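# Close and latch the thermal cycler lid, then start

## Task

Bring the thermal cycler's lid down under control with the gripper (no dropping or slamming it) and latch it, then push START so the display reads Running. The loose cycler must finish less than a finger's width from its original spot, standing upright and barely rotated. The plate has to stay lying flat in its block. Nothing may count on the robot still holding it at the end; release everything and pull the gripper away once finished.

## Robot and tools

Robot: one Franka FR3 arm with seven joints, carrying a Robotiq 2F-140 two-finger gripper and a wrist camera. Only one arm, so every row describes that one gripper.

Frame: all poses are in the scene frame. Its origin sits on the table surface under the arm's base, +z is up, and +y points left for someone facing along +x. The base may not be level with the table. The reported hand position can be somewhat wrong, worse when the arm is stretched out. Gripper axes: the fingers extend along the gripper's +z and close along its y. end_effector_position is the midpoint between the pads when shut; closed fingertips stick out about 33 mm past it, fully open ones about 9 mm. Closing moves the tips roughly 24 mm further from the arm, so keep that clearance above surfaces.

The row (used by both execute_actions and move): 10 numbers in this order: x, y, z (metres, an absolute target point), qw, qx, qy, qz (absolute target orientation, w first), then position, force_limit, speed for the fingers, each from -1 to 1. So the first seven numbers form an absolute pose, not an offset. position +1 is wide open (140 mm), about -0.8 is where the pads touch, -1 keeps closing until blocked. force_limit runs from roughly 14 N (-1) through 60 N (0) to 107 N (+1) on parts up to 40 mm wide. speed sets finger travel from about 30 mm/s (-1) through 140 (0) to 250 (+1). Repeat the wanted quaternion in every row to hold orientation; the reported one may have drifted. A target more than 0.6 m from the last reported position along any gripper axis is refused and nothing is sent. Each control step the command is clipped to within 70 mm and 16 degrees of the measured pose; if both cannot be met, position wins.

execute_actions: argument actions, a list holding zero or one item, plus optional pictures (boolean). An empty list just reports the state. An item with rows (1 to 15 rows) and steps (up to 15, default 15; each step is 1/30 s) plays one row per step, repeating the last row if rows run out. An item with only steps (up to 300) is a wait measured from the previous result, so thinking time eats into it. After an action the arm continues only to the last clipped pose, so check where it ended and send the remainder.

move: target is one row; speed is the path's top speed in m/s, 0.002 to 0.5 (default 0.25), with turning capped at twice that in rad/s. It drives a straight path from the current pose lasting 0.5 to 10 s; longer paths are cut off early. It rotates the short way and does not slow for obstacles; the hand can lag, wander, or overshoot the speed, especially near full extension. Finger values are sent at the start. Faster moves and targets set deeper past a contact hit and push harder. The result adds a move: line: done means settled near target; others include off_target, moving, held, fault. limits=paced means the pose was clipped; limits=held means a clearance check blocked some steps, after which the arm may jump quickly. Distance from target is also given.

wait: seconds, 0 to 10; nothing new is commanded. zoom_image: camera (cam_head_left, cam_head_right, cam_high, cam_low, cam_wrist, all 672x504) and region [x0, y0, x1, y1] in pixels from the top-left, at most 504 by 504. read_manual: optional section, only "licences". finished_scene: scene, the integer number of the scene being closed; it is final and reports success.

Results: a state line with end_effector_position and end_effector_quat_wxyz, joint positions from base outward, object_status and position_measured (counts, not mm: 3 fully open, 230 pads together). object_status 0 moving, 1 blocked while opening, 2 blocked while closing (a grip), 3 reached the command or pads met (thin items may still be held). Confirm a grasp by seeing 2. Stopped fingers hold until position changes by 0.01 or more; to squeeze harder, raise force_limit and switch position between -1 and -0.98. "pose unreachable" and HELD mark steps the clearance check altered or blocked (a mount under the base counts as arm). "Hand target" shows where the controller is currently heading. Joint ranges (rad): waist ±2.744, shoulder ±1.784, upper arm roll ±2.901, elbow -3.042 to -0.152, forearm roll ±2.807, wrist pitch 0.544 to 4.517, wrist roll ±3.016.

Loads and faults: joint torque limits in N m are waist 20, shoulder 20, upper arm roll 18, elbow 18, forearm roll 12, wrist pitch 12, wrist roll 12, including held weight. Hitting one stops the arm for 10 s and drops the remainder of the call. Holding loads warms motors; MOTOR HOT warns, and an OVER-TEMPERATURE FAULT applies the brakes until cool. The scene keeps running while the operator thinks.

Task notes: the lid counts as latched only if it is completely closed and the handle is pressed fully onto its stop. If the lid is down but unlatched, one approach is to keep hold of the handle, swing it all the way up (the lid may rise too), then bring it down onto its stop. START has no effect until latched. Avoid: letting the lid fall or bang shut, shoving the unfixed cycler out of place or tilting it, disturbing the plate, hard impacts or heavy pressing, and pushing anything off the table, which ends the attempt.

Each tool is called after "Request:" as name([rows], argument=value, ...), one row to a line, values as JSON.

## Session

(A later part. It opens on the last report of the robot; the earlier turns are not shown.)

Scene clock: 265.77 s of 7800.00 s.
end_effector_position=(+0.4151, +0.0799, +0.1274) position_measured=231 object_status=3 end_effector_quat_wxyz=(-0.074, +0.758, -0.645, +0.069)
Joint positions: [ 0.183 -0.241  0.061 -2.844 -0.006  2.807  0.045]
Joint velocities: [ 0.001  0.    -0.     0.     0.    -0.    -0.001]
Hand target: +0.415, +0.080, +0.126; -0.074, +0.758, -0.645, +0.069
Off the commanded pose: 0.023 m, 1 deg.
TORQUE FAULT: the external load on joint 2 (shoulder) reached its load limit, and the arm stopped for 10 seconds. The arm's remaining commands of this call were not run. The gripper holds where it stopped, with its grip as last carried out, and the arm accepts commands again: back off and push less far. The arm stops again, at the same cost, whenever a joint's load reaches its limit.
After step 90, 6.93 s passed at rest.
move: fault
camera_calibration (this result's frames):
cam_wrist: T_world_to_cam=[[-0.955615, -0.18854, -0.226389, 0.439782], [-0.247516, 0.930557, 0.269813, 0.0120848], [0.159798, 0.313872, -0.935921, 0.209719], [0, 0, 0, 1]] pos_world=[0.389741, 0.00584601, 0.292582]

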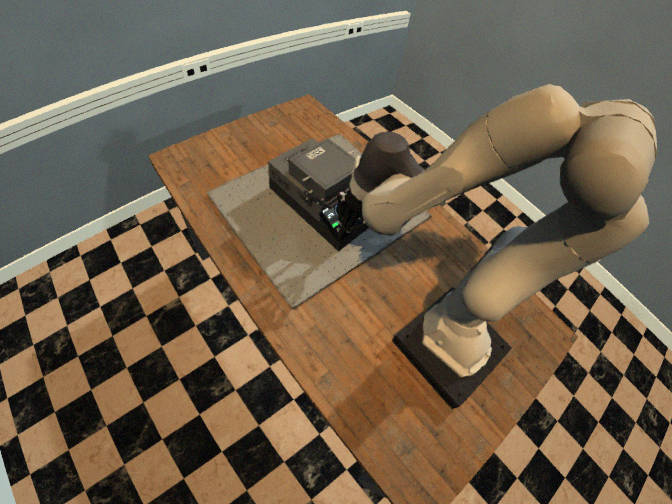

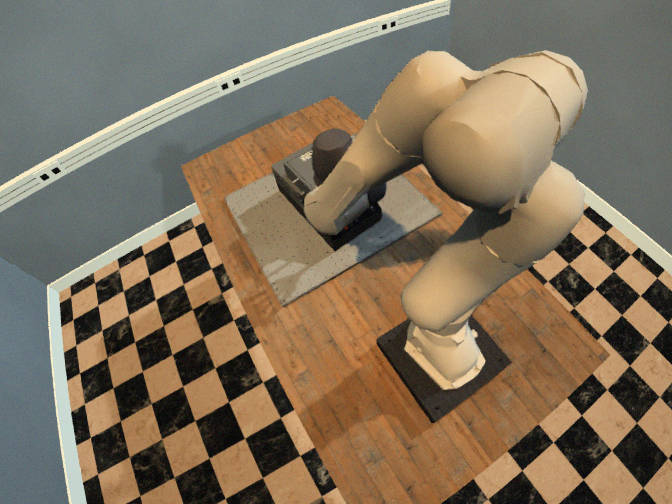

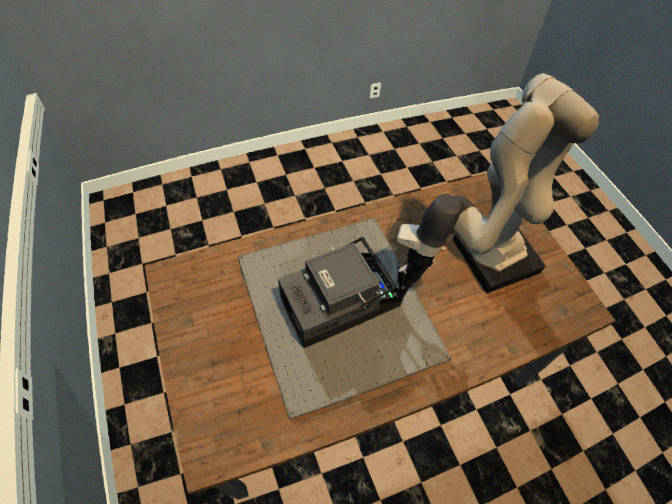

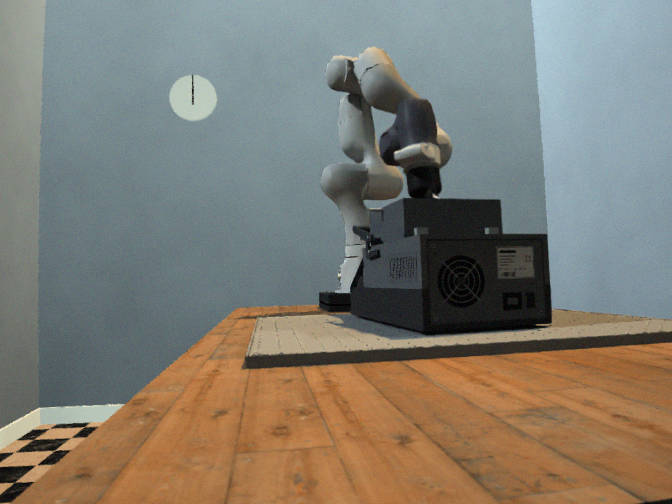

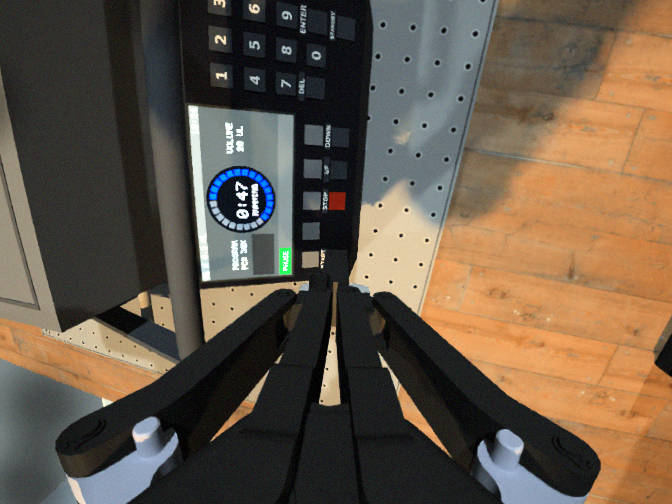

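Request:
move(target=[0.38,0.08,0.3,-0.07,0.755,-0.648,0.068,-1,-0.6,0])

Request:
finished_scene(scene=1)

Scene clock: 271.60 s of 7800.00 s.
end_effector_position=(+0.3762, +0.0739, +0.3010) position_measured=231 object_status=3 end_effector_quat_wxyz=(-0.066, +0.755, -0.648, +0.075)
Joint positions: [ 0.197 -0.735  0.061 -2.712  0.006  2.175  0.049]
Joint velocities: [ 0.001  0.002  0.001  0.001  0.    -0.01   0.001]
Hand target: +0.375, +0.075, +0.301; -0.066, +0.752, -0.651, +0.073
Off the commanded pose: 0.007 m, 1 deg.
After step 90, 1.27 s passed at rest.
move: off_target
camera_calibration (this result's frames):
cam_wrist: T_world_to_cam=[[-0.958274, -0.181422, -0.2209, 0.439584], [-0.236072, 0.938035, 0.253693, -0.0387921], [0.161187, 0.295256, -0.941723, 0.382943], [0, 0, 0, 1]] pos_world=[0.350359, 0.00307277, 0.467571]

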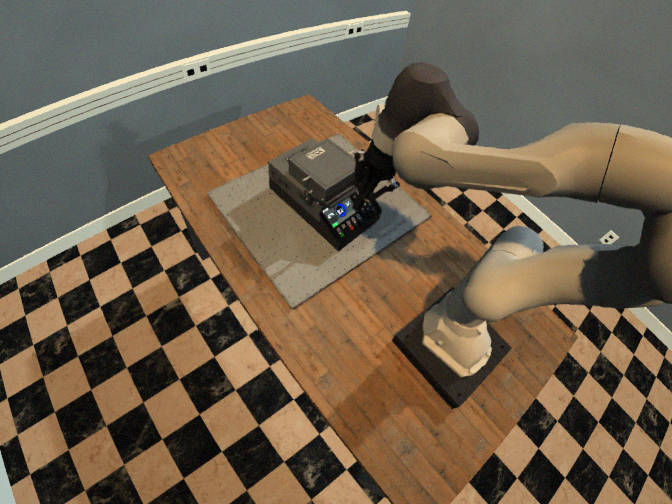

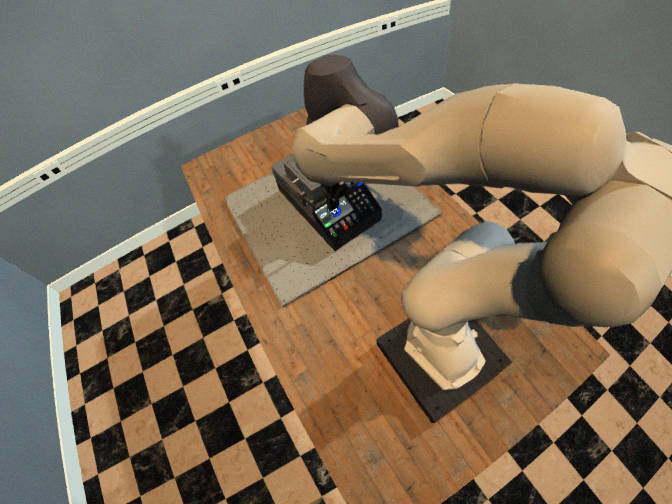

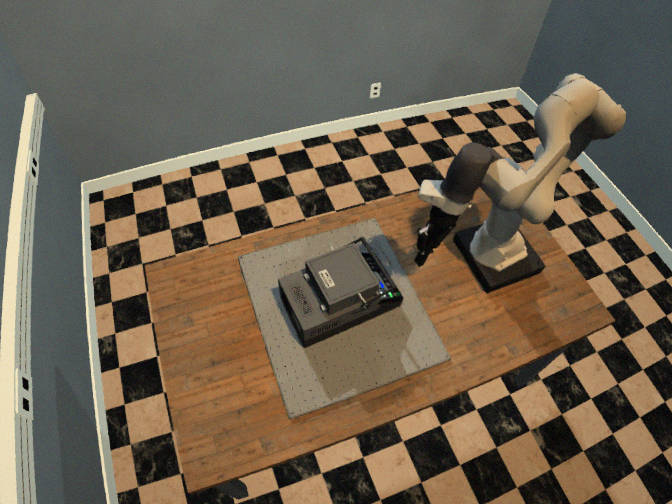

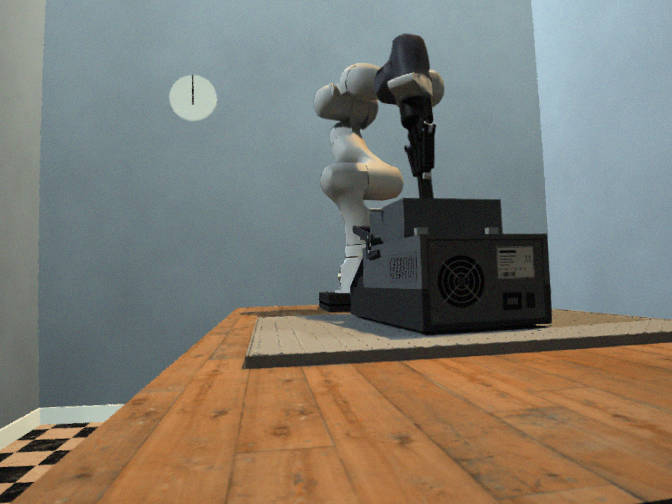

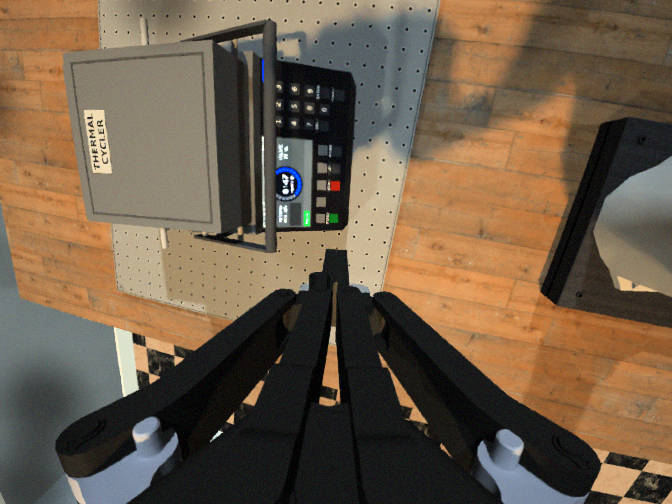

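The scene is finished: the task was done.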